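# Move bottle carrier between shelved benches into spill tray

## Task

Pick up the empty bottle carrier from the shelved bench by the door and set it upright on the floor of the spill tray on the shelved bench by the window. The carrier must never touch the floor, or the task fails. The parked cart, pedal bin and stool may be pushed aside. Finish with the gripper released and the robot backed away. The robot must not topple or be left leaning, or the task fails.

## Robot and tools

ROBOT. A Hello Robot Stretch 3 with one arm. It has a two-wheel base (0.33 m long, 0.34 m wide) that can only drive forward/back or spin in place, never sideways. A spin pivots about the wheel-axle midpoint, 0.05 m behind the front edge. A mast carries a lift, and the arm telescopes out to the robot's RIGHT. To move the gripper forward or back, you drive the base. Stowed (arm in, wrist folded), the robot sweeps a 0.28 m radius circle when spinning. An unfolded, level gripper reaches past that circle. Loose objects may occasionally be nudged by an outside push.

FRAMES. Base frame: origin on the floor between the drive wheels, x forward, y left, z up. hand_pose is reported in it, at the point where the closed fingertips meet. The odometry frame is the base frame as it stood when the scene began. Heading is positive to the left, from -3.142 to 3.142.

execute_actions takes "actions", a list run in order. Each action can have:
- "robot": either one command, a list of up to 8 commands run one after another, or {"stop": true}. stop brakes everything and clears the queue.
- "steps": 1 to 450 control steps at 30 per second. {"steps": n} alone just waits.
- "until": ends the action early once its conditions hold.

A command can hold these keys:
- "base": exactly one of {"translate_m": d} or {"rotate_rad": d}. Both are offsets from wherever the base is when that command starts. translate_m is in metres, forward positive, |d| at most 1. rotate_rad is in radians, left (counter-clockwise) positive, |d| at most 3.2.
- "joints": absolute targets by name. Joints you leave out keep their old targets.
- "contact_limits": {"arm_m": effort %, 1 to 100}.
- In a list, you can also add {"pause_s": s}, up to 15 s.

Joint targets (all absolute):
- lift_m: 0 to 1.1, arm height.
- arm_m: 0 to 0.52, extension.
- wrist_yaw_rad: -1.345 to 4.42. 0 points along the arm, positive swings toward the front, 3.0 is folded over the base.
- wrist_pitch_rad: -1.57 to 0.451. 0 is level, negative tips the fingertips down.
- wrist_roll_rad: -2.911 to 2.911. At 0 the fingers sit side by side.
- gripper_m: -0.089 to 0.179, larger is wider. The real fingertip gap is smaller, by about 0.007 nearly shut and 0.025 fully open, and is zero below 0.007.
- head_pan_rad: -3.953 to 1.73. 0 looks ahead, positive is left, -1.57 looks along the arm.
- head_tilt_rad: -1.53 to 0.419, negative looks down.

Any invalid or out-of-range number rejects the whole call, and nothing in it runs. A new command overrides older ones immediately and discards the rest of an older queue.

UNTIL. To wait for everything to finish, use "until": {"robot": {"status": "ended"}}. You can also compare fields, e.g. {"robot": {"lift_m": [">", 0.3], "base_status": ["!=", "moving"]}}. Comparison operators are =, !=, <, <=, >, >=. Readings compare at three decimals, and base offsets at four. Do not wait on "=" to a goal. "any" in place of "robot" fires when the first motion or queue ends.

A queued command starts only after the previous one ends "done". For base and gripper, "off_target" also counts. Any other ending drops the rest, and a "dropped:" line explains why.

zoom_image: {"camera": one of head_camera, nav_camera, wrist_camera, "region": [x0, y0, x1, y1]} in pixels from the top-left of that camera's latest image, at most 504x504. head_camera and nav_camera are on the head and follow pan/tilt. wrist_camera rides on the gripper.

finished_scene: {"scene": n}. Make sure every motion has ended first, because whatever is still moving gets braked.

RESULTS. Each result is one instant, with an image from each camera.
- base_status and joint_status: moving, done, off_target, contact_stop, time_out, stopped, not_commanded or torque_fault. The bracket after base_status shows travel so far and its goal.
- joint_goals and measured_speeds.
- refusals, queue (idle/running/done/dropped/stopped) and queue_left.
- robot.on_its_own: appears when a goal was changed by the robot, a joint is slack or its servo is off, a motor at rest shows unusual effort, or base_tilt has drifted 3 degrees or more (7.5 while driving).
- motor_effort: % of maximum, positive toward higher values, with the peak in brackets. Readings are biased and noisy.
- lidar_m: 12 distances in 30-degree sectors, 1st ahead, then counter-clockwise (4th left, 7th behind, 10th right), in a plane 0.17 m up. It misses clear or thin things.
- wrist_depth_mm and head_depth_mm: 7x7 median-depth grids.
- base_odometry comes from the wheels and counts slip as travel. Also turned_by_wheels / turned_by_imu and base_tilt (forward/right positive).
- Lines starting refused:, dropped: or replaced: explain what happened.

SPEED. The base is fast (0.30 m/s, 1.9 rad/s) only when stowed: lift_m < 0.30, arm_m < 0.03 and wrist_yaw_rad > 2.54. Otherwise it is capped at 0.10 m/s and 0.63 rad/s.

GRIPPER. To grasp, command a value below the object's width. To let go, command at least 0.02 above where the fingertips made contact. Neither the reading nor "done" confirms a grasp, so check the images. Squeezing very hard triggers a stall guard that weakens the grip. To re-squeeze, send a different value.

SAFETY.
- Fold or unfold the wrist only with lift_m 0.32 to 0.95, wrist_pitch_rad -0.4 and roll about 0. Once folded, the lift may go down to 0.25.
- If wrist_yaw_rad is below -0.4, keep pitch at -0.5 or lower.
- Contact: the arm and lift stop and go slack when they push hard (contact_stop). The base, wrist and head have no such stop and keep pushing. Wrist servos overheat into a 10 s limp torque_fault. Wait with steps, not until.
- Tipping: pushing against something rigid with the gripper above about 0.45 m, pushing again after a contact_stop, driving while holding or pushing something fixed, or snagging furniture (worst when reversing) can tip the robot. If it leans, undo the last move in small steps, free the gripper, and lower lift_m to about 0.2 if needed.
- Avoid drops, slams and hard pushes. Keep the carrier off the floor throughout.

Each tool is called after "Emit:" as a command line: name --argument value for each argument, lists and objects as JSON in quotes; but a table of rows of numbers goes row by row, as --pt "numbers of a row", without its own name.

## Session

Emit:
execute_actions --actions '[]'

Scene clock: 0.00 s.
robot.base_odometry: x=+0.000 y=+0.000 heading=+0.000 (m, m, rad; robot's odometry frame)
robot.turned_by_wheels: +0.000 (rad since the last result)
robot.turned_by_imu: +0.000 (rad since the last result)
robot.base_tilt: forward=-1.3 right=-1.9 (deg)
robot.lidar_m: 2.14 2.48 1.87 1.12 1.02 1.02 1.25 1.42 1.56 1.66 1.67 1.69
robot.head_depth_mm: 1673 2194 2215 2217 2214 2165 1799 / 1674 2339 2409 2428 2426 2390 2117 / 1664 2431 2711 2719 2649 2432 2095 / 1659 2412 3104 3060 3021 2874 2177 / 1652 2411 3146 3106 3087 2974 2165 / 1635 2382 2866 2829 2823 2758 2083 / 1627 2349 2630 2572 2551 2455 2170
robot.base_status: not_commanded
robot.joint_positions: lift_m=+0.368 arm_m=+0.000 wrist_yaw_rad=+2.911 wrist_pitch_rad=-0.366 wrist_roll_rad=-0.019 gripper_m=+0.037 head_pan_rad=+0.012 head_tilt_rad=-0.015
robot.joint_goals: lift_m=+0.368 arm_m=+0.000 wrist_yaw_rad=+2.911 wrist_pitch_rad=-0.366 wrist_roll_rad=-0.019 gripper_m=+0.037 head_pan_rad=+0.012 head_tilt_rad=-0.015
robot.joint_status: lift_m=not_commanded arm_m=not_commanded wrist_yaw_rad=not_commanded wrist_pitch_rad=not_commanded wrist_roll_rad=not_commanded gripper_m=not_commanded head_pan_rad=not_commanded head_tilt_rad=not_commanded
robot.measured_speeds: translate_m=+0.000 rotate_rad=+0.000 lift_m=+0.000 arm_m=+0.000 wrist_yaw_rad=+0.000 wrist_pitch_rad=+0.000 wrist_roll_rad=+0.000 head_pan_rad=+0.000 head_tilt_rad=+0.000
robot: refusals=0 queue=idle queue_left=0
robot.motor_effort: left_wheel=+0 right_wheel=+0 lift_m=+18 arm_m=-1 wrist_yaw_rad=+0 wrist_pitch_rad=+6 wrist_roll_rad=+0 gripper_m=+0 head_pan_rad=+0 head_tilt_rad=+2 (%)
robot.hand_pose: x=+0.0314 y=+0.0799 z=+0.3931 quat_wxyz=(+0.207, +0.699, +0.050, +0.683) (m; robot's base frame)
robot.wrist_depth_mm: - - - - - - - / 787 - - - - - - / 852 - - - - - - / 889 - 887 946 929 939 949 / 705 - 751 743 745 743 758 / 599 592 588 597 612 627 622 / 515 518 534 541 531 529 537
pictures: head_camera (sideways: a quarter turn clockwise sets it upright), nav_camera (sideways: a quarter turn counterclockwise sets it upright), wrist_camera
camera_calibration (this result's frames):
head_camera: T_world_to_cam=[[-0.000936534, 0.0129613, -0.999916, 1.32314], [0.0337383, 0.999347, 0.0129224, -0.0151729], [0.99943, -0.0337233, -0.00137322, -0.0444862], [0, 0, 0, 1]] pos_world=[0.046212, -0.00348688, 1.32316]
nav_camera: T_world_to_cam=[[0.0113883, 0.0176141, 0.99978, -1.25772], [0.0254731, -0.999525, 0.0173195, 0.0259758], [0.999611, 0.0252703, -0.0118315, -0.0362739], [0, 0, 0, 1]] pos_world=[0.0499213, 0.0490337, 1.25656]
wrist_camera: T_world_to_cam=[[0.972878, -0.227158, 0.0436848, -0.037513], [-0.0876379, -0.536723, -0.839195, 0.412978], [0.214077, 0.812606, -0.542073, 0.306433], [0, 0, 0, 1]] pos_world=[0.00708791, -0.0358758, 0.514316]
Images, in order (width x height): head_camera 896x504, nav_camera 672x504, wrist_camera 644x364.

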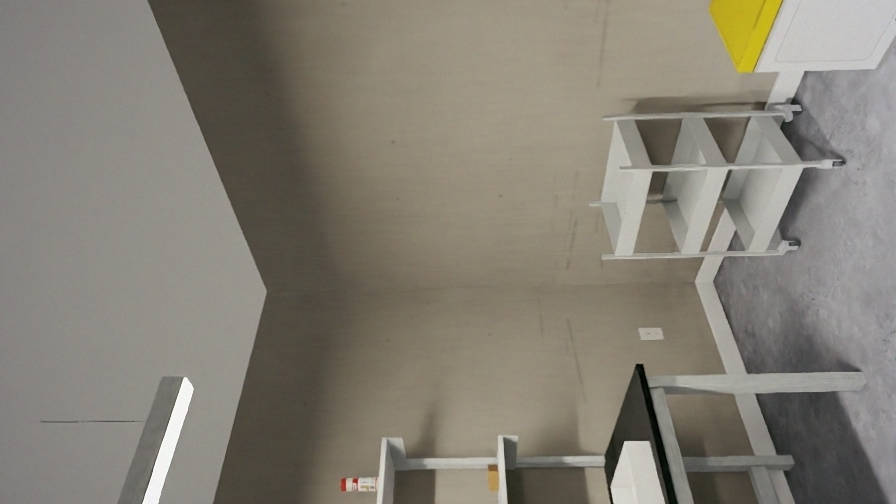

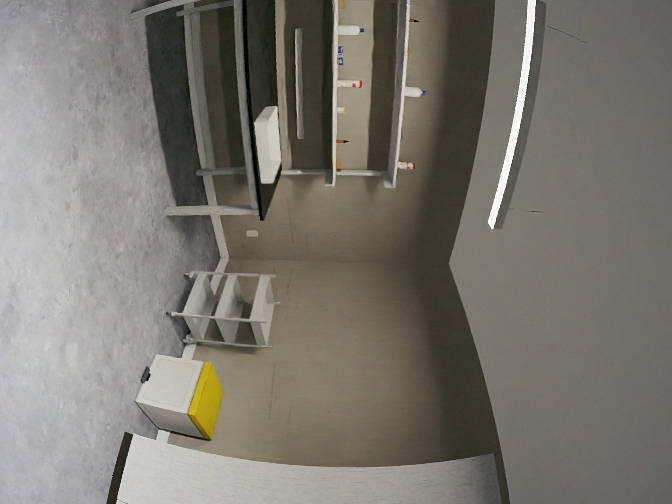

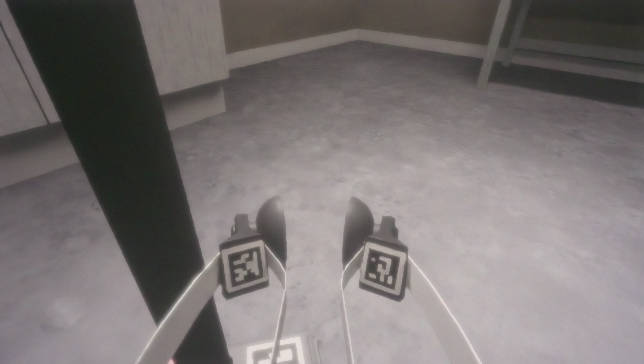

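Emit:
execute_actions --actions '[{"robot":{"joints":{"lift_m":0.28,"wrist_pitch_rad":-0.4,"wrist_yaw_rad":3.0,"wrist_roll_rad":0,"head_pan_rad":0.5,"head_tilt_rad":-0.3}},"steps":200,"until":{"robot":{"head_pan_rad_status":"done","lift_m":["<",0.295]}}}]'

Emit:
execute_actions --actions '[{"robot":{"joints":{"head_pan_rad":0.0,"head_tilt_rad":-0.35},"base":{"rotate_rad":-2.2}},"steps":200,"until":{"robot":{"status":"ended"}}}]'

Scene clock: 8.77 s.
robot.base_odometry: x=+0.000 y=+0.000 heading=+0.000 (m, m, rad; robot's odometry frame)
robot.turned_by_wheels: +0.000 (rad since the last result)
robot.turned_by_imu: +0.001 (rad since the last result)
robot.base_tilt: forward=-1.3 right=-2.1 (deg)
robot.lidar_m: 2.15 2.49 1.87 1.12 1.01 1.02 1.25 1.43 1.57 1.66 1.67 1.68
robot.head_depth_mm: 2565 2706 2847 3014 2841 1961 1491 / 2491 2592 2754 2883 2643 1949 1494 / 2417 2494 2640 2284 2795 1978 1504 / 2322 2448 2545 2210 2698 1953 1507 / 2276 2380 2485 2461 2712 1964 1500 / 2205 2294 2431 2202 2583 1966 1510 / 2156 2248 2328 2207 2544 1989 1503
robot.base_status: not_commanded
robot.joint_positions: lift_m=+0.294 arm_m=+0.000 wrist_yaw_rad=+2.998 wrist_pitch_rad=-0.414 wrist_roll_rad=-0.005 gripper_m=+0.037 head_pan_rad=+0.493 head_tilt_rad=-0.296
robot.joint_goals: lift_m=+0.280 arm_m=+0.000 wrist_yaw_rad=+3.000 wrist_pitch_rad=-0.400 wrist_roll_rad=+0.000 gripper_m=+0.037 head_pan_rad=+0.500 head_tilt_rad=-0.300
robot.joint_status: lift_m=moving arm_m=not_commanded wrist_yaw_rad=moving wrist_pitch_rad=moving wrist_roll_rad=moving gripper_m=not_commanded head_pan_rad=done head_tilt_rad=done
robot.measured_speeds: translate_m=+0.000 rotate_rad=+0.000 lift_m=-0.079 arm_m=+0.000 wrist_yaw_rad=+0.000 wrist_pitch_rad=+0.000 wrist_roll_rad=+0.000 head_pan_rad=+0.000 head_tilt_rad=+0.000
robot: refusals=0 queue=running queue_left=0
robot.motor_effort: left_wheel=+0(0) right_wheel=+0(0) lift_m=+16(18) arm_m=+0(1) wrist_yaw_rad=+0(1) wrist_pitch_rad=+6(5) wrist_roll_rad=+4(3) gripper_m=+0(0) head_pan_rad=+3(24) head_tilt_rad=-3(30) (%)
robot.hand_pose: x=+0.0109 y=+0.0780 z=+0.3081 quat_wxyz=(+0.195, +0.699, +0.096, +0.682) (m; robot's base frame)
robot.wrist_depth_mm: 747 - - - - - - / 837 - - - - - - / 880 917 911 932 933 930 969 / 710 717 710 717 735 715 721 / 583 576 - 589 594 593 585 / 492 510 - - 492 504 505 / 439 - - - 433 433 437
pictures: head_camera (sideways: a quarter turn clockwise sets it upright), nav_camera (sideways: a quarter turn counterclockwise sets it upright), wrist_camera
camera_calibration (this result's frames):
head_camera: T_world_to_cam=[[-0.25094, -0.120028, -0.960532, 1.27303], [-0.43106, 0.902323, -0.000139451, 0.00466977], [0.866727, 0.414012, -0.278169, 0.316629], [0, 0, 0, 1]] pos_world=[0.0470368, 0.0174978, 1.31086]
nav_camera: T_world_to_cam=[[0.245647, 0.151751, 0.957408, -1.20362], [0.48897, -0.872207, 0.012789, 0.0290523], [0.836998, 0.465002, -0.288457, 0.324798], [0, 0, 0, 1]] pos_world=[0.00960485, 0.0569586, 1.24567]
wrist_camera: T_world_to_cam=[[0.98888, -0.145437, 0.0310516, -0.0169728], [-0.059773, -0.579891, -0.812498, 0.333656], [0.136174, 0.801607, -0.582136, 0.280413], [0, 0, 0, 1]] pos_world=[-0.00145724, -0.0337655, 0.434861]
Images, in order (width x height): head_camera 896x504, nav_camera 672x504, wrist_camera 644x364.

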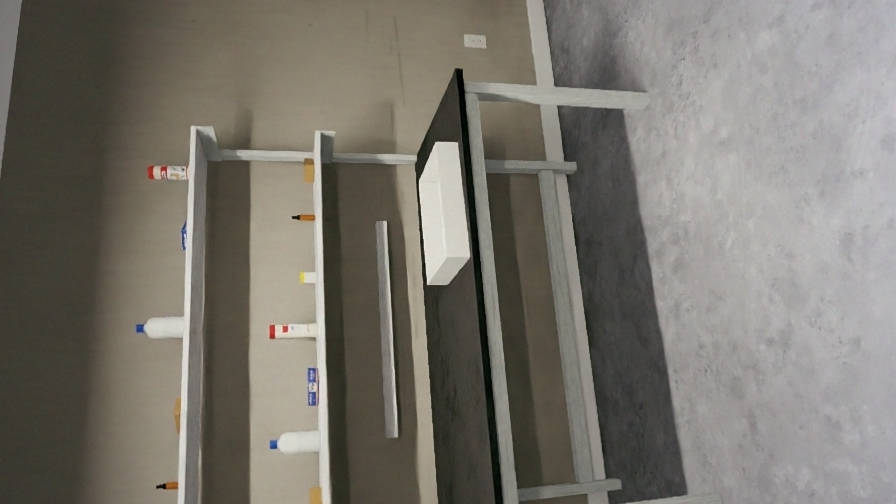

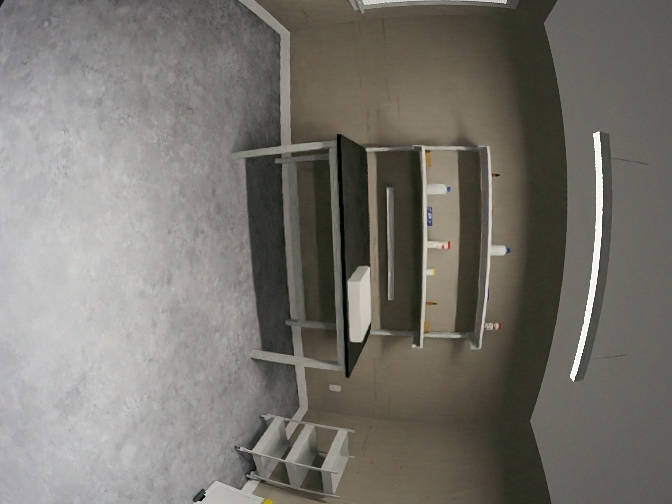

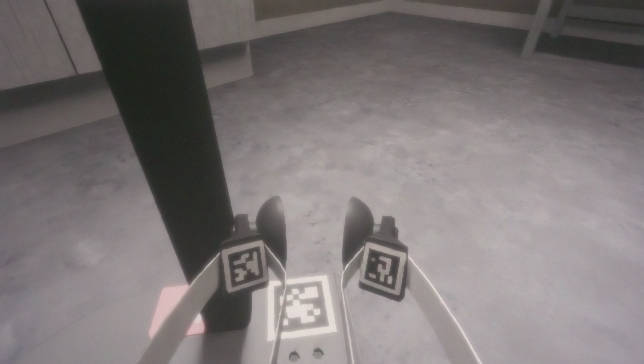

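Scene clock: 11.47 s.
robot.base_odometry: x=+0.000 y=+0.000 heading=-2.200 (m, m, rad; robot's odometry frame)
robot.turned_by_wheels: -2.200 (rad since the last result)
robot.turned_by_imu: -2.229 (rad since the last result)
robot.base_tilt: forward=-1.2 right=-2.1 (deg)
robot.lidar_m: 1.86 1.65 1.67 1.67 1.98 2.14 1.87 1.19 1.02 1.02 1.16 1.42
robot.head_depth_mm: 1711 1823 1913 1804 2106 1847 1427 / 1709 1857 1954 1804 2124 1836 1428 / 1782 1888 1969 1810 1678 1846 1433 / 1801 1905 2019 1832 2220 1844 1436 / 1826 1961 2051 1559 2326 1846 1440 / 1886 1989 2114 1672 2328 1854 1436 / 1926 2037 2174 1836 2426 1768 1430
robot.base_status: done (rotate_rad -2.1999 of -2.2000)
robot.joint_positions: lift_m=+0.280 arm_m=+0.000 wrist_yaw_rad=+2.999 wrist_pitch_rad=-0.414 wrist_roll_rad=-0.005 gripper_m=+0.037 head_pan_rad=+0.007 head_tilt_rad=-0.346
robot.joint_goals: lift_m=+0.280 arm_m=+0.000 wrist_yaw_rad=+3.000 wrist_pitch_rad=-0.400 wrist_roll_rad=+0.000 gripper_m=+0.037 head_pan_rad=+0.000 head_tilt_rad=-0.350
robot.joint_status: lift_m=done arm_m=not_commanded wrist_yaw_rad=done wrist_pitch_rad=done wrist_roll_rad=done gripper_m=not_commanded head_pan_rad=done head_tilt_rad=done
robot.measured_speeds: translate_m=+0.000 rotate_rad=+0.000 lift_m=+0.000 arm_m=+0.000 wrist_yaw_rad=+0.000 wrist_pitch_rad=+0.000 wrist_roll_rad=+0.000 head_pan_rad=+0.000 head_tilt_rad=+0.000
robot: refusals=0 queue=done queue_left=0
robot.motor_effort: left_wheel=+2(14) right_wheel=-1(5) lift_m=+16(17) arm_m=-1(1) wrist_yaw_rad=+0(0) wrist_pitch_rad=+6(5) wrist_roll_rad=+3(3) gripper_m=+0(0) head_pan_rad=-3(27) head_tilt_rad=-2(11) (%)
robot.hand_pose: x=+0.0108 y=+0.0779 z=+0.2936 quat_wxyz=(+0.195, +0.699, +0.096, +0.682) (m; robot's base frame)
robot.wrist_depth_mm: - - - - - - - / - - - - - - - / 879 890 874 897 889 907 892 / 699 685 694 695 698 709 705 / 564 564 - 571 576 573 574 / 474 499 - - 477 478 487 / - - - - 418 418 421
pictures: head_camera (sideways: a quarter turn clockwise sets it upright), nav_camera (sideways: a quarter turn counterclockwise sets it upright), wrist_camera
camera_calibration (this result's frames):
head_camera: T_world_to_cam=[[-0.325773, 0.0107114, -0.945387, 1.25371], [0.0401145, 0.999192, -0.00250211, 0.00487144], [0.944597, -0.0387388, -0.325939, 0.378326], [0, 0, 0, 1]] pos_world=[0.050863, -0.00364055, 1.30856]
nav_camera: T_world_to_cam=[[0.335736, 0.0198109, 0.941748, -1.18372], [0.0257097, -0.999599, 0.0118623, 0.0330854], [0.941605, 0.0202294, -0.33611, 0.386179], [0, 0, 0, 1]] pos_world=[0.0329384, 0.0487105, 1.24417]
wrist_camera: T_world_to_cam=[[0.988917, -0.145187, 0.0310376, -0.01649], [-0.0597156, -0.580365, -0.812164, 0.321799], [0.135929, 0.80131, -0.582603, 0.272248], [0, 0, 0, 1]] pos_world=[-0.00148274, -0.0337889, 0.420478]
Images, in order (width x height): head_camera 896x504, nav_camera 672x504, wrist_camera 644x364.

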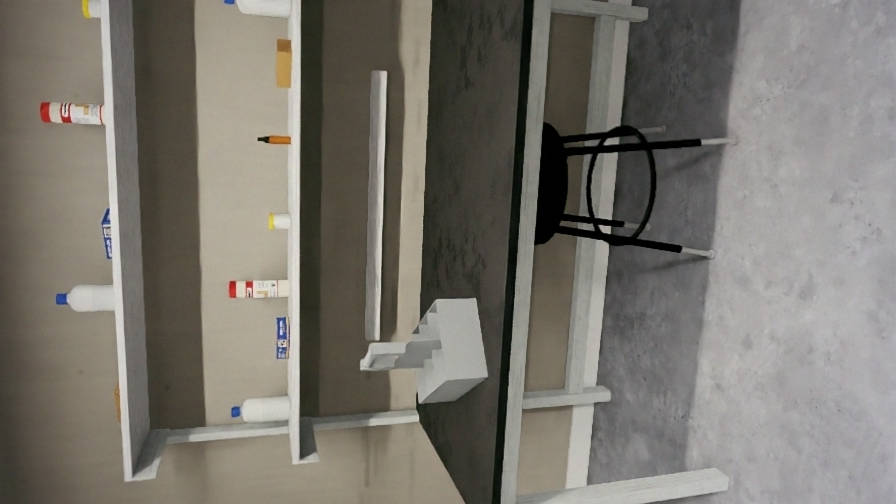

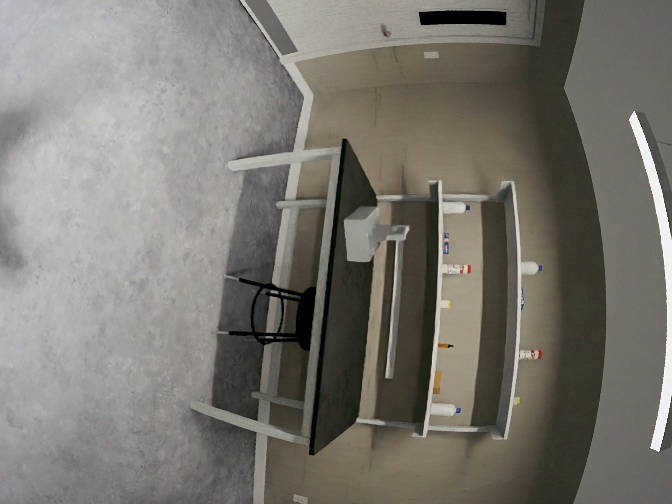

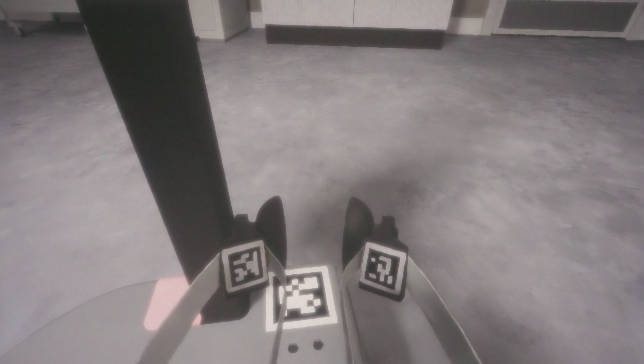

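Emit:
zoom_image --camera "head_camera" --region '[345, 280, 525, 420]'

Region (345, 280, 525, 420) of head_camera's 896x504 image, scaled by 2.800, with more detail than that image has.

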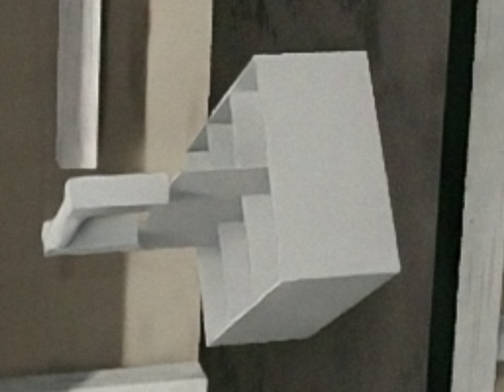

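Emit:
execute_actions --actions '[{"robot":{"base":{"rotate_rad":0.621}},"steps":200,"until":{"robot":{"base_status":["!=","moving"]}}},{"robot":{"base":{"translate_m":1.0},"joints":{"head_pan_rad":-1.6,"head_tilt_rad":-0.45}},"steps":300,"until":{"robot":{"translate_m":[">=",0.6]}}},{"robot":{"base":{"translate_m":0.92}},"steps":300,"until":{"robot":{"translate_m":[">=",0.35]}}},{"robot":{"joints":{"lift_m":0.92}},"steps":300,"until":{"robot":{"lift_m":[">",0.35]}}},{"robot":{"joints":{"wrist_yaw_rad":1.9}},"steps":300,"until":{"robot":{"wrist_yaw_rad":["<",2.0]}}},{"robot":{"joints":{"wrist_pitch_rad":0.0,"wrist_roll_rad":1.57,"gripper_m":0.074}},"steps":300,"until":{"robot":{"lift_m":[">",0.75]}}},{"robot":{"joints":{"wrist_yaw_rad":-0.27}},"steps":300,"until":{"robot":{"lift_m":[">",0.86]}}},{"robot":{"joints":{"arm_m":0.32}},"steps":300,"until":{"robot":{"status":"ended"}}}]'

Scene clock: 100.87 s.
robot.base_odometry: x=-0.013 y=-1.523 heading=-1.579 (m, m, rad; robot's odometry frame)
robot.turned_by_wheels: +0.621 (rad since the last result)
robot.turned_by_imu: +0.634 (rad since the last result)
robot.base_tilt: forward=-1.2 right=-2.0 (deg)
robot.lidar_m: 1.06 0.95 0.96 0.76 1.20 3.17 2.42 2.17 1.03 0.41 0.44 1.14
robot.head_depth_mm: 1854 2095 2393 1365 1068 - 1249 / 1605 1679 2002 1465 - 1546 1328 / 1461 1536 1742 1733 809 747 1328 / 1322 1406 1525 1477 807 694 1257 / 1209 1276 1373 893 830 692 588 / 1108 1031 1245 1276 880 694 555 / 1019 1051 1137 1177 924 695 608
robot.base_status: done (translate_m +0.9200 of +0.9200)
robot.joint_positions: lift_m=+0.920 arm_m=+0.320 wrist_yaw_rad=-0.269 wrist_pitch_rad=-0.022 wrist_roll_rad=+1.569 gripper_m=+0.074 head_pan_rad=-1.593 head_tilt_rad=-0.445
robot.joint_goals: lift_m=+0.920 arm_m=+0.320 wrist_yaw_rad=-0.270 wrist_pitch_rad=+0.000 wrist_roll_rad=+1.570 gripper_m=+0.074 head_pan_rad=-1.600 head_tilt_rad=-0.450
robot.joint_status: lift_m=done arm_m=done wrist_yaw_rad=done wrist_pitch_rad=done wrist_roll_rad=done gripper_m=done head_pan_rad=done head_tilt_rad=done
robot.measured_speeds: translate_m=+0.000 rotate_rad=+0.000 lift_m=+0.000 arm_m=+0.000 wrist_yaw_rad=+0.000 wrist_pitch_rad=+0.000 wrist_roll_rad=+0.000 head_pan_rad=+0.000 head_tilt_rad=+0.000
robot: refusals=0 queue=done queue_left=0
robot.motor_effort: left_wheel=-3(10) right_wheel=+2(6) lift_m=+21(22) arm_m=+3(4) wrist_yaw_rad=+0(2) wrist_pitch_rad=+8(10) wrist_roll_rad=+0(2) gripper_m=+0(80) head_pan_rad=-3(34) head_tilt_rad=-4(20) (%)
robot.hand_pose: x=-0.0893 y=-0.7111 z=+1.0285 quat_wxyz=(+0.000, -0.134, -0.991, -0.012) (m; robot's base frame)
robot.wrist_depth_mm: - - - - 792 424 291 / - - - - 791 264 252 / 807 - - - 266 267 268 / 784 - - 258 274 276 174 / 776 937 931 844 285 288 181 / 779 803 794 796 303 298 187 / 727 686 674 292 309 268 195
pictures: head_camera (sideways: a quarter turn clockwise sets it upright), nav_camera (sideways: a quarter turn counterclockwise sets it upright), wrist_camera
camera_calibration (this result's frames):
head_camera: T_world_to_cam=[[0.0222751, 0.416932, -0.908665, 1.20366], [0.997603, -0.068835, -0.00712894, 0.00505374], [-0.0655202, -0.906328, -0.417465, 0.503597], [0, 0, 0, 1]] pos_world=[0.00114261, -0.045071, 1.30399]
nav_camera: T_world_to_cam=[[0.007952, -0.427374, 0.90404, -1.13251], [-0.999947, 0.00244883, 0.00995326, 0.0418287], [-0.00646761, -0.904071, -0.427332, 0.510675], [0, 0, 0, 1]] pos_world=[0.054135, -0.0224226, 1.24165]
wrist_camera: T_world_to_cam=[[-0.0129956, 0.0427776, -0.999, 1.04873], [0.997997, -0.0613041, -0.0156076, 0.0990918], [-0.0619105, -0.997202, -0.0418952, -0.506542], [0, 0, 0, 1]] pos_world=[-0.116625, -0.543912, 1.02801]
Images, in order (width x height): head_camera 896x504, nav_camera 672x504, wrist_camera 644x364.

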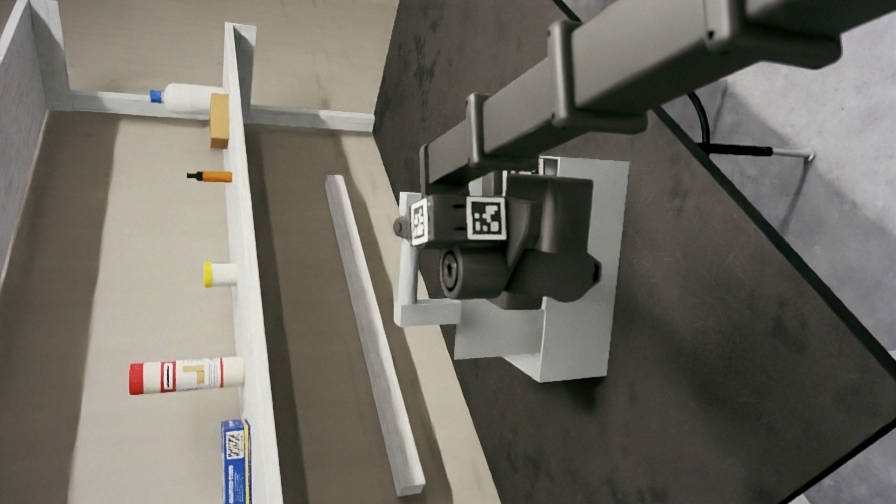

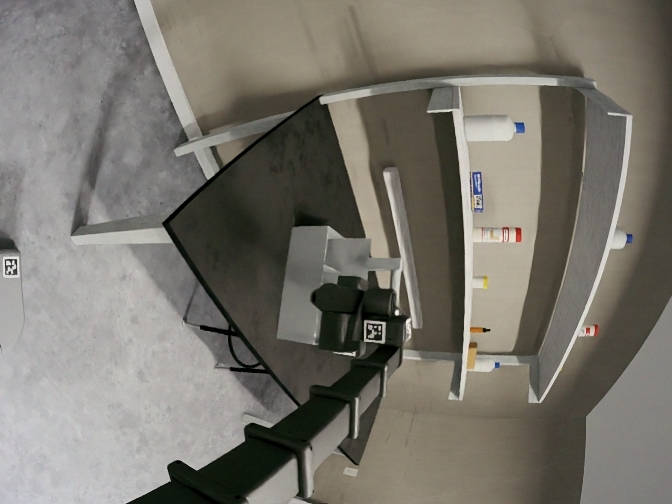

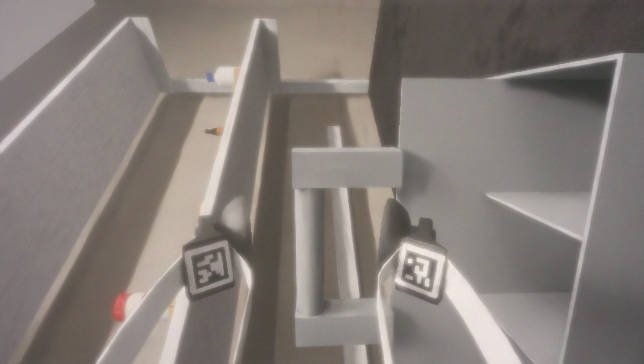

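Emit:
execute_actions --actions '[{"robot":{"joints":{"arm_m":0.452},"base":{"translate_m":0.025}},"steps":300,"until":{"robot":{"status":"ended"}}}]'

Scene clock: 113.13 s.
robot.base_odometry: x=-0.013 y=-1.548 heading=-1.579 (m, m, rad; robot's odometry frame)
robot.turned_by_wheels: +0.000 (rad since the last result)
robot.turned_by_imu: +0.001 (rad since the last result)
robot.base_tilt: forward=-1.2 right=-2.0 (deg)
robot.lidar_m: 1.04 0.94 0.94 0.76 1.16 3.18 2.44 2.19 1.04 0.41 1.01 1.12
robot.head_depth_mm: 1810 2035 2347 1370 1014 - 1281 / 1594 1672 1928 1471 - 1327 1326 / 1430 1519 1721 - 808 718 1319 / 1314 1365 1494 - 818 694 1217 / 1188 1250 1348 1370 836 694 571 / 1086 1110 1223 1267 924 693 571 / 999 1031 1118 1158 925 694 1251
robot.base_status: done (translate_m +0.0250 of +0.0250)
robot.joint_positions: lift_m=+0.920 arm_m=+0.452 wrist_yaw_rad=-0.269 wrist_pitch_rad=-0.022 wrist_roll_rad=+1.569 gripper_m=+0.074 head_pan_rad=-1.593 head_tilt_rad=-0.445
robot.joint_goals: lift_m=+0.920 arm_m=+0.452 wrist_yaw_rad=-0.270 wrist_pitch_rad=+0.000 wrist_roll_rad=+1.570 gripper_m=+0.074 head_pan_rad=-1.600 head_tilt_rad=-0.450
robot.joint_status: lift_m=done arm_m=done wrist_yaw_rad=done wrist_pitch_rad=done wrist_roll_rad=done gripper_m=done head_pan_rad=done head_tilt_rad=done
robot.measured_speeds: translate_m=+0.000 rotate_rad=+0.000 lift_m=+0.000 arm_m=+0.000 wrist_yaw_rad=+0.000 wrist_pitch_rad=+0.000 wrist_roll_rad=+0.000 head_pan_rad=+0.000 head_tilt_rad=+0.000
robot: refusals=0 queue=done queue_left=0
robot.motor_effort: left_wheel=-2(5) right_wheel=+1(6) lift_m=+21(21) arm_m=+3(2) wrist_yaw_rad=-1(0) wrist_pitch_rad=+9(9) wrist_roll_rad=+1(1) gripper_m=+1(0) head_pan_rad=-3(3) head_tilt_rad=-3(3) (%)
robot.hand_pose: x=-0.0894 y=-0.8431 z=+1.0285 quat_wxyz=(+0.000, -0.134, -0.991, -0.012) (m; robot's base frame)
robot.wrist_depth_mm: - - - - 696 136 137 / 784 - - 124 126 139 142 / 787 - 734 131 631 145 147 / 772 898 701 142 790 151 152 / 761 758 774 149 643 157 159 / 685 671 691 156 669 163 165 / 617 410 599 162 177 170 171
pictures: head_camera (sideways: a quarter turn clockwise sets it upright), nav_camera (sideways: a quarter turn counterclockwise sets it upright), wrist_camera
camera_calibration (this result's frames):
head_camera: T_world_to_cam=[[0.0222769, 0.416932, -0.908665, 1.20366], [0.997602, -0.0688394, -0.00712895, 0.00505376], [-0.0655242, -0.906327, -0.417465, 0.503597], [0, 0, 0, 1]] pos_world=[0.00114242, -0.045071, 1.30399]
nav_camera: T_world_to_cam=[[0.00795011, -0.427375, 0.90404, -1.13251], [-0.999947, 0.00245324, 0.00995326, 0.0418287], [-0.0064716, -0.904071, -0.427333, 0.510675], [0, 0, 0, 1]] pos_world=[0.0541349, -0.0224228, 1.24165]
wrist_camera: T_world_to_cam=[[-0.0129839, 0.0427512, -0.999001, 1.05436], [0.997991, -0.0614136, -0.0155989, 0.0909255], [-0.0620192, -0.997196, -0.0418679, -0.638197], [0, 0, 0, 1]] pos_world=[-0.116633, -0.675899, 1.02801]
Images, in order (width x height): head_camera 896x504, nav_camera 672x504, wrist_camera 644x364.

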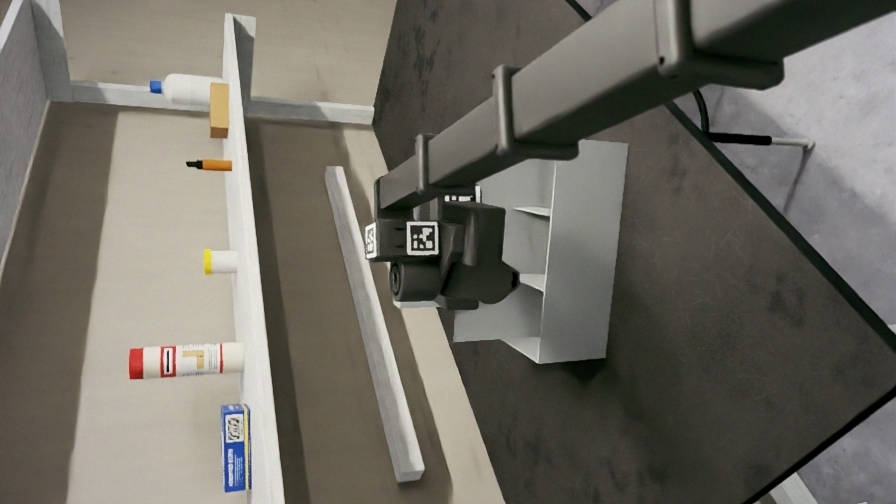

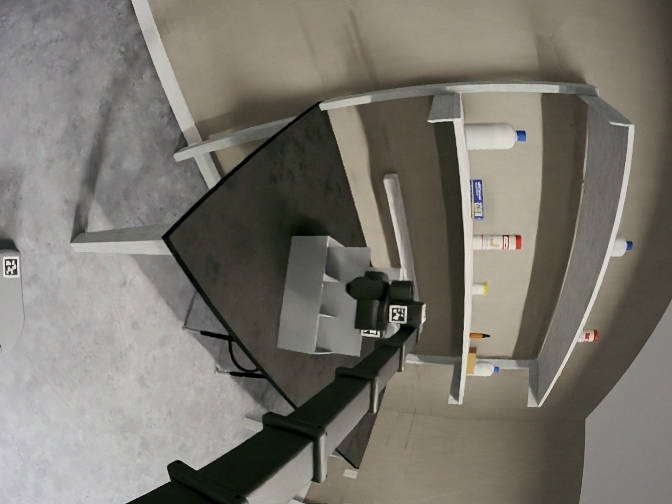

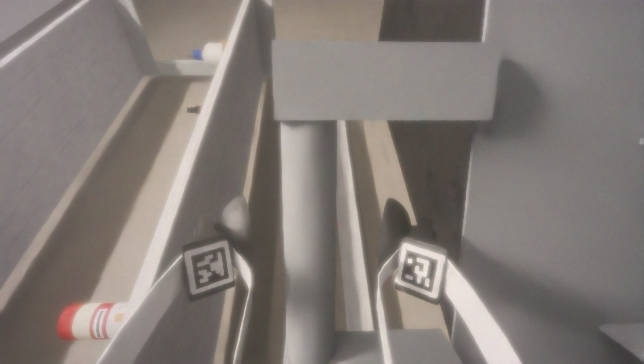

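Emit:
execute_actions --actions '[{"robot":{"joints":{"gripper_m":-0.02,"arm_m":0.457,"lift_m":0.923}},"steps":100,"until":{"robot":{"status":"ended"}}},{"robot":{"joints":{"lift_m":0.975}},"steps":100,"until":{"robot":{"status":"ended"}}}]'

Scene clock: 122.77 s.
robot.base_odometry: x=-0.013 y=-1.548 heading=-1.579 (m, m, rad; robot's odometry frame)
robot.turned_by_wheels: +0.000 (rad since the last result)
robot.turned_by_imu: +0.001 (rad since the last result)
robot.base_tilt: forward=-1.3 right=-2.1 (deg)
robot.lidar_m: 1.04 0.94 0.94 0.76 1.16 3.19 2.43 2.19 1.04 0.41 1.02 1.12
robot.head_depth_mm: 1808 2039 2319 1592 - 1592 1320 / 1597 1674 1927 - 879 1492 1331 / 1437 1531 1694 838 785 721 1329 / 1316 1363 1484 859 798 693 1224 / 1192 1258 1337 881 806 695 571 / 1083 1122 1229 1267 883 695 571 / 1002 1032 1116 1160 922 694 1250
robot.base_status: done (translate_m +0.0250 of +0.0250)
robot.joint_positions: lift_m=+0.975 arm_m=+0.457 wrist_yaw_rad=-0.269 wrist_pitch_rad=-0.048 wrist_roll_rad=+1.570 gripper_m=-0.019 head_pan_rad=-1.593 head_tilt_rad=-0.445
robot.joint_goals: lift_m=+0.975 arm_m=+0.457 wrist_yaw_rad=-0.270 wrist_pitch_rad=+0.000 wrist_roll_rad=+1.570 gripper_m=-0.020 head_pan_rad=-1.600 head_tilt_rad=-0.450
robot.joint_status: lift_m=done arm_m=done wrist_yaw_rad=done wrist_pitch_rad=done wrist_roll_rad=done gripper_m=done head_pan_rad=done head_tilt_rad=done
robot.measured_speeds: translate_m=+0.000 rotate_rad=+0.000 lift_m=+0.000 arm_m=+0.000 wrist_yaw_rad=+0.000 wrist_pitch_rad=+0.000 wrist_roll_rad=+0.000 head_pan_rad=+0.000 head_tilt_rad=+0.000
robot: refusals=0 queue=done queue_left=0
robot.motor_effort: left_wheel=-3(3) right_wheel=+1(1) lift_m=+23(23) arm_m=+2(4) wrist_yaw_rad=+0(1) wrist_pitch_rad=+19(19) wrist_roll_rad=+0(1) gripper_m=-18(93) head_pan_rad=-2(3) head_tilt_rad=-4(3) (%)
robot.hand_pose: x=-0.0891 y=-0.8473 z=+1.0767 quat_wxyz=(-0.003, -0.134, -0.991, -0.024) (m; robot's base frame)
robot.wrist_depth_mm: - - - - 702 125 126 / 761 - - 115 115 117 131 / 739 - 890 122 774 135 136 / 739 896 673 129 878 142 141 / 735 764 453 131 774 147 147 / 668 691 452 137 694 152 153 / 596 461 601 146 559 158 161
pictures: head_camera (sideways: a quarter turn clockwise sets it upright), nav_camera (sideways: a quarter turn counterclockwise sets it upright), wrist_camera
camera_calibration (this result's frames):
head_camera: T_world_to_cam=[[0.0222769, 0.416932, -0.908665, 1.20366], [0.997602, -0.0688395, -0.00712895, 0.00505375], [-0.0655243, -0.906327, -0.417465, 0.503597], [0, 0, 0, 1]] pos_world=[0.00114241, -0.045071, 1.30399]
nav_camera: T_world_to_cam=[[0.00795006, -0.427374, 0.90404, -1.13251], [-0.999947, 0.00245336, 0.00995326, 0.0418287], [-0.00647171, -0.904071, -0.427332, 0.510675], [0, 0, 0, 1]] pos_world=[0.0541349, -0.0224228, 1.24165]
wrist_camera: T_world_to_cam=[[-0.00532588, 0.0676023, -0.997698, 1.12308], [0.998085, -0.0611284, -0.00946991, 0.0848391], [-0.0616279, -0.995838, -0.0671473, -0.611954], [0, 0, 0, 1]] pos_world=[-0.116409, -0.680144, 1.08021]
Images, in order (width x height): head_camera 896x504, nav_camera 672x504, wrist_camera 644x364.

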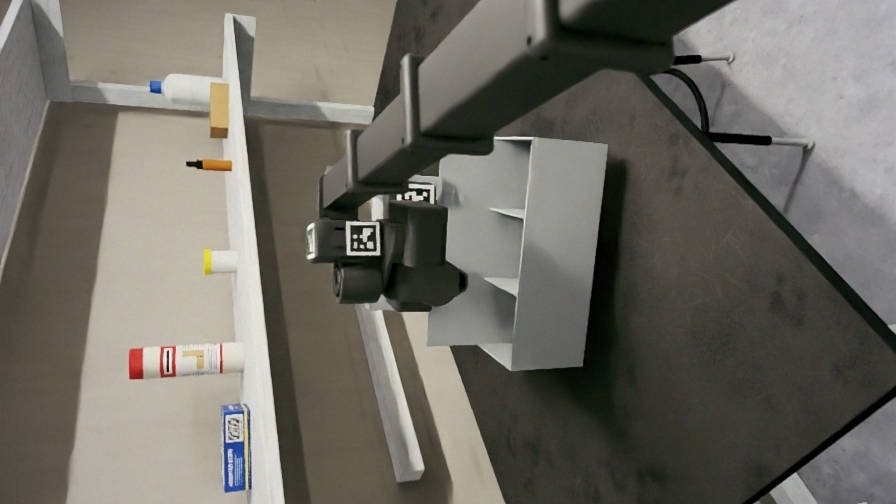

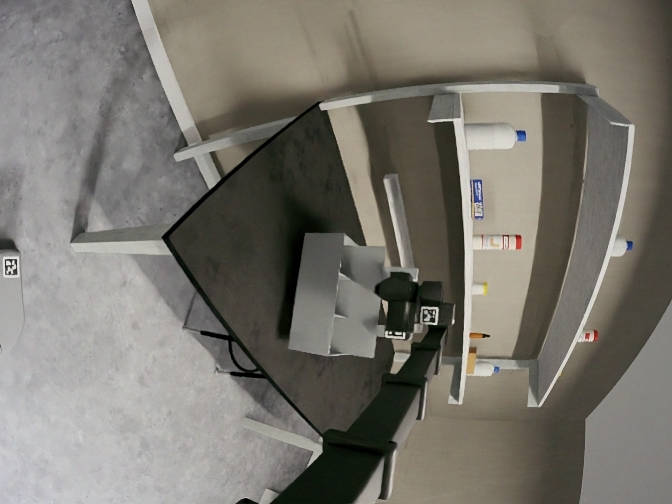

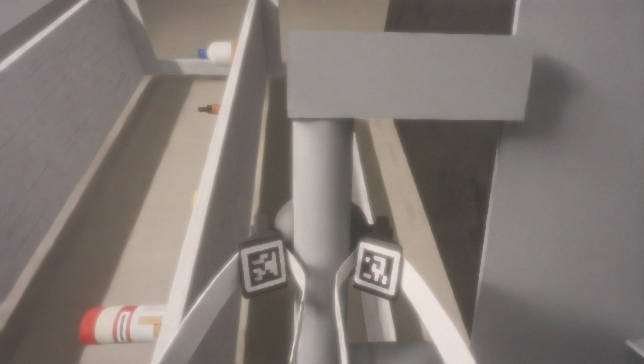

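Emit:
execute_actions --actions '[{"robot":{"base":{"rotate_rad":-0.619},"joints":{"arm_m":0.38,"lift_m":1.07,"head_pan_rad":-3.35,"head_tilt_rad":-0.45}},"steps":200,"until":{"robot":{"base_status":["!=","moving"]}}},{"robot":{"base":{"translate_m":-1.0},"joints":{"wrist_yaw_rad":-0.03}},"steps":400,"until":{"robot":{"translate_m":["<=",-0.9]}}},{"robot":{"base":{"translate_m":-1.0}},"steps":400,"until":{"robot":{"translate_m":["<=",-0.4]}}},{"robot":{"base":{"translate_m":-0.92}},"steps":400,"until":{"robot":{"status":"ended"}}}]'

Scene clock: 164.57 s.
robot.base_odometry: x=+1.291 y=+0.251 heading=-2.198 (m, m, rad; robot's odometry frame)
robot.turned_by_wheels: -0.619 (rad since the last result)
robot.turned_by_imu: -0.614 (rad since the last result)
robot.base_tilt: forward=-1.2 right=-2.1 (deg)
robot.lidar_m: 2.53 1.24 1.11 1.08 0.84 0.86 1.35 1.17 2.24 1.70 1.90 2.73
robot.head_depth_mm: - - - - - 1544 1319 / 1215 - - - - - 1326 / 1227 1304 - - - - 1330 / 1225 1314 - - - - 1324 / 1210 1301 - - - - 1292 / 1215 1277 - - - - 1278 / 1220 1298 - - - - 1249
robot.base_status: done (translate_m -0.9200 of -0.9200)
robot.joint_positions: lift_m=+1.070 arm_m=+0.380 wrist_yaw_rad=-0.030 wrist_pitch_rad=-0.049 wrist_roll_rad=+1.574 gripper_m=-0.019 head_pan_rad=-3.343 head_tilt_rad=-0.445
robot.joint_goals: lift_m=+1.070 arm_m=+0.380 wrist_yaw_rad=-0.030 wrist_pitch_rad=+0.000 wrist_roll_rad=+1.570 gripper_m=-0.020 head_pan_rad=-3.350 head_tilt_rad=-0.450
robot.joint_status: lift_m=done arm_m=done wrist_yaw_rad=done wrist_pitch_rad=done wrist_roll_rad=done gripper_m=done head_pan_rad=done head_tilt_rad=done
robot.measured_speeds: translate_m=+0.000 rotate_rad=+0.000 lift_m=+0.000 arm_m=+0.000 wrist_yaw_rad=+0.000 wrist_pitch_rad=+0.000 wrist_roll_rad=+0.000 head_pan_rad=+0.000 head_tilt_rad=+0.000
robot: refusals=0 queue=done queue_left=0
robot.motor_effort: left_wheel=+1(9) right_wheel=+0(7) lift_m=+23(23) arm_m=-3(4) wrist_yaw_rad=+0(2) wrist_pitch_rad=+19(19) wrist_roll_rad=-2(2) gripper_m=-18(19) head_pan_rad=-3(34) head_tilt_rad=-4(3) (%)
robot.hand_pose: x=-0.0291 y=-0.7799 z=+1.1717 quat_wxyz=(-0.001, -0.015, -1.000, -0.025) (m; robot's base frame)
robot.wrist_depth_mm: - - - - - 125 127 / - - - 115 116 118 132 / - - - 122 - 136 136 / - - - 129 - 141 142 / - - - 131 - 147 148 / - - - 137 - 152 154 / - - - 147 - 158 160
pictures: head_camera (sideways: a quarter turn clockwise sets it upright), nav_camera (sideways: a quarter turn counterclockwise sets it upright), wrist_camera
camera_calibration (this result's frames):
head_camera: T_world_to_cam=[[0.406342, -0.096151, -0.908648, 1.20129], [-0.245333, -0.969413, -0.00713085, 0.0126382], [-0.880169, 0.225819, -0.417502, 0.508615], [0, 0, 0, 1]] pos_world=[-0.0373686, 0.012902, 1.30399]
nav_camera: T_world_to_cam=[[-0.421999, 0.0682658, 0.904022, -1.12987], [0.180425, 0.983538, 0.00995245, 0.0346294], [-0.888461, 0.167308, -0.427369, 0.516103], [0, 0, 0, 1]] pos_world=[-0.0245134, -0.0432764, 1.24165]
wrist_camera: T_world_to_cam=[[-0.0174257, 0.0645756, -0.997761, 1.21091], [0.984263, 0.176613, -0.00575946, 0.210591], [0.175846, -0.98216, -0.066637, -0.517748], [0, 0, 0, 1]] pos_world=[-0.0951321, -0.6239, 1.17491]
Images, in order (width x height): head_camera 896x504, nav_camera 672x504, wrist_camera 644x364.

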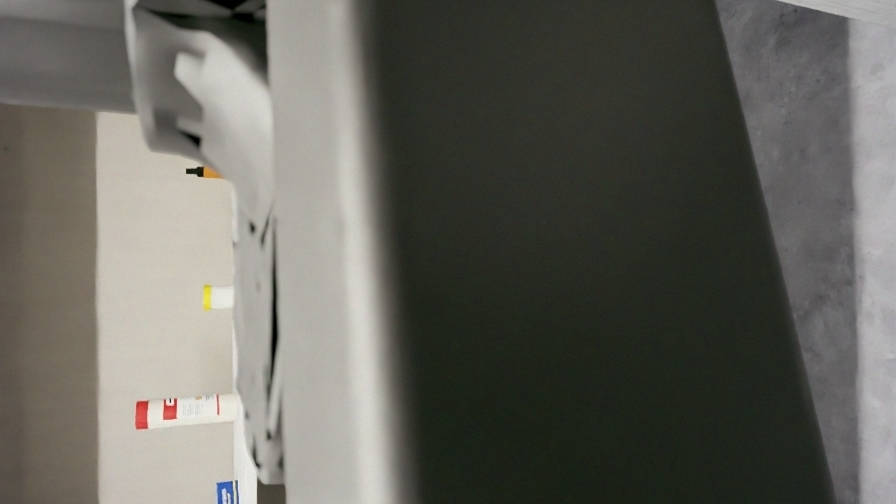

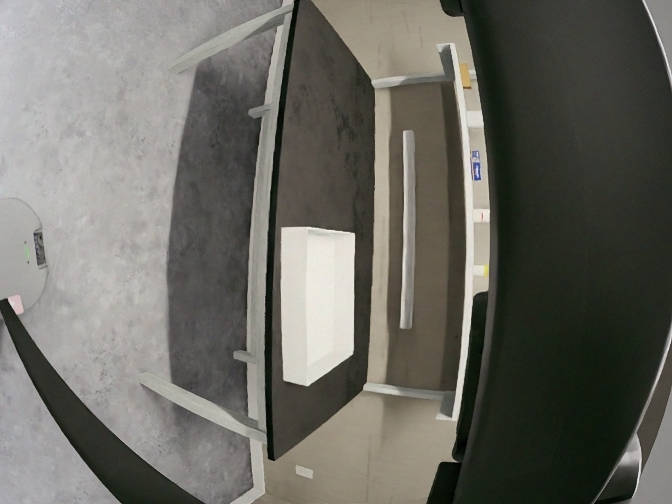

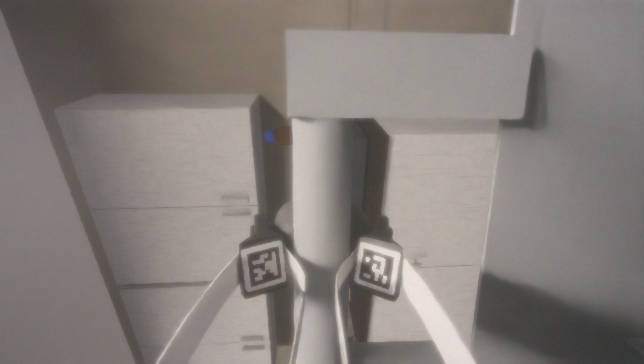

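Emit:
execute_actions --actions '[]'

Scene clock: 179.37 s.
robot.base_odometry: x=+1.291 y=+0.251 heading=-2.198 (m, m, rad; robot's odometry frame)
robot.turned_by_wheels: +0.000 (rad since the last result)
robot.turned_by_imu: +0.000 (rad since the last result)
robot.base_tilt: forward=-1.2 right=-2.1 (deg)
robot.lidar_m: 2.53 1.25 1.11 1.08 0.83 0.86 1.35 1.17 2.24 1.70 1.90 2.73
robot.head_depth_mm: - - - - - 1541 1323 / 1215 - - - - - 1315 / 1222 1303 - - - - 1320 / 1231 1306 - - - - 1328 / 1217 1305 - - - - 1286 / 1219 1279 - - - - 1285 / 1212 1293 - - - - 1254
robot.base_status: done (translate_m -0.9200 of -0.9200)
robot.joint_positions: lift_m=+1.070 arm_m=+0.380 wrist_yaw_rad=-0.030 wrist_pitch_rad=-0.049 wrist_roll_rad=+1.574 gripper_m=-0.019 head_pan_rad=-3.343 head_tilt_rad=-0.445
robot.joint_goals: lift_m=+1.070 arm_m=+0.380 wrist_yaw_rad=-0.030 wrist_pitch_rad=+0.000 wrist_roll_rad=+1.570 gripper_m=-0.020 head_pan_rad=-3.350 head_tilt_rad=-0.450
robot.joint_status: lift_m=done arm_m=done wrist_yaw_rad=done wrist_pitch_rad=done wrist_roll_rad=done gripper_m=done head_pan_rad=done head_tilt_rad=done
robot.measured_speeds: translate_m=+0.000 rotate_rad=+0.000 lift_m=+0.000 arm_m=+0.000 wrist_yaw_rad=+0.000 wrist_pitch_rad=+0.000 wrist_roll_rad=+0.000 head_pan_rad=+0.000 head_tilt_rad=+0.000
robot: refusals=0 queue=done queue_left=0
robot.motor_effort: left_wheel=+1(1) right_wheel=-1(1) lift_m=+22(22) arm_m=-4(3) wrist_yaw_rad=+1(0) wrist_pitch_rad=+19(19) wrist_roll_rad=-2(2) gripper_m=-19(19) head_pan_rad=-3(3) head_tilt_rad=-4(3) (%)
robot.hand_pose: x=-0.0291 y=-0.7799 z=+1.1717 quat_wxyz=(-0.001, -0.015, -1.000, -0.025) (m; robot's base frame)
robot.wrist_depth_mm: - - - - - 125 127 / - - - 115 116 118 132 / - - - 123 - 136 136 / - - - 129 - 142 142 / - - - 131 - 147 147 / - - - 137 - 151 153 / - - - 147 - 158 160
pictures: head_camera (sideways: a quarter turn clockwise sets it upright), nav_camera (sideways: a quarter turn counterclockwise sets it upright), wrist_camera
camera_calibration (this result's frames):
head_camera: T_world_to_cam=[[0.406342, -0.096151, -0.908648, 1.20129], [-0.245333, -0.969413, -0.00713085, 0.0126382], [-0.880169, 0.225819, -0.417502, 0.508615], [0, 0, 0, 1]] pos_world=[-0.0373686, 0.012902, 1.30399]
nav_camera: T_world_to_cam=[[-0.421999, 0.0682658, 0.904022, -1.12987], [0.180425, 0.983538, 0.00995245, 0.0346294], [-0.888461, 0.167308, -0.427369, 0.516103], [0, 0, 0, 1]] pos_world=[-0.0245134, -0.0432764, 1.24165]
wrist_camera: T_world_to_cam=[[-0.0174264, 0.0645754, -0.997761, 1.21091], [0.984263, 0.176613, -0.00576021, 0.210592], [0.175846, -0.98216, -0.0666369, -0.517748], [0, 0, 0, 1]] pos_world=[-0.0951321, -0.6239, 1.17491]
Images, in order (width x height): head_camera 896x504, nav_camera 672x504, wrist_camera 644x364.

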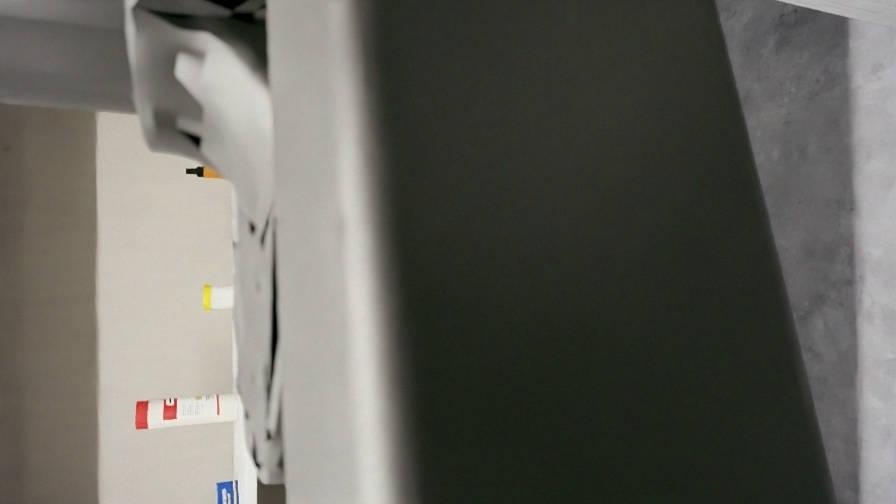

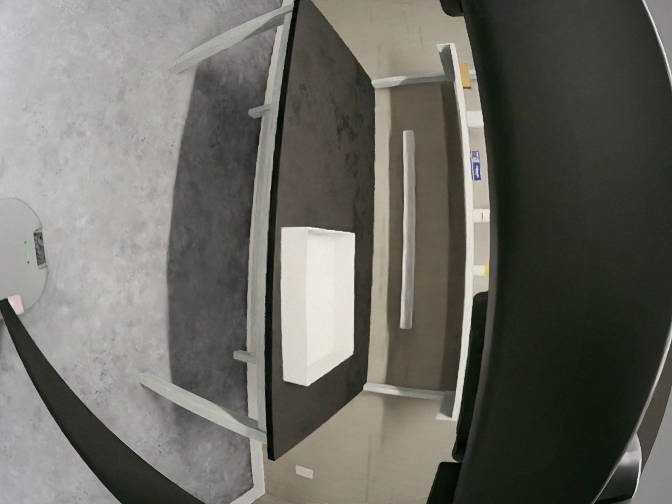

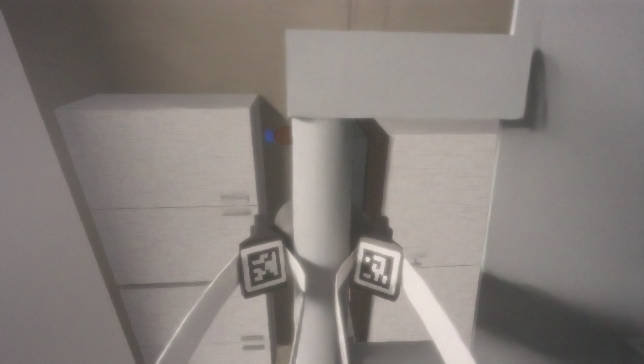

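Emit:
zoom_image --camera "nav_camera" --region '[200, 170, 480, 480]'

Region (200, 170, 480, 480) of nav_camera's 672x504 image, scaled by 1.626, with more detail than that image has; it fills the left 455 columns of this view, and the rest is white.

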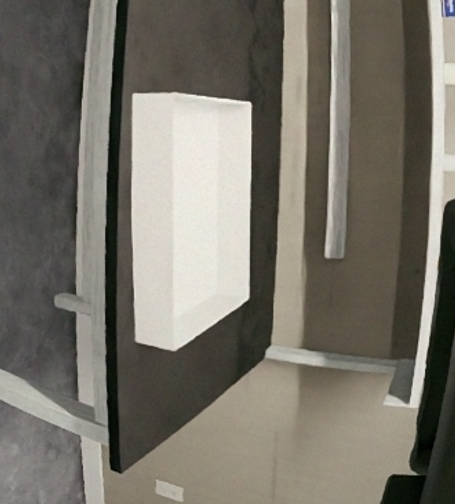

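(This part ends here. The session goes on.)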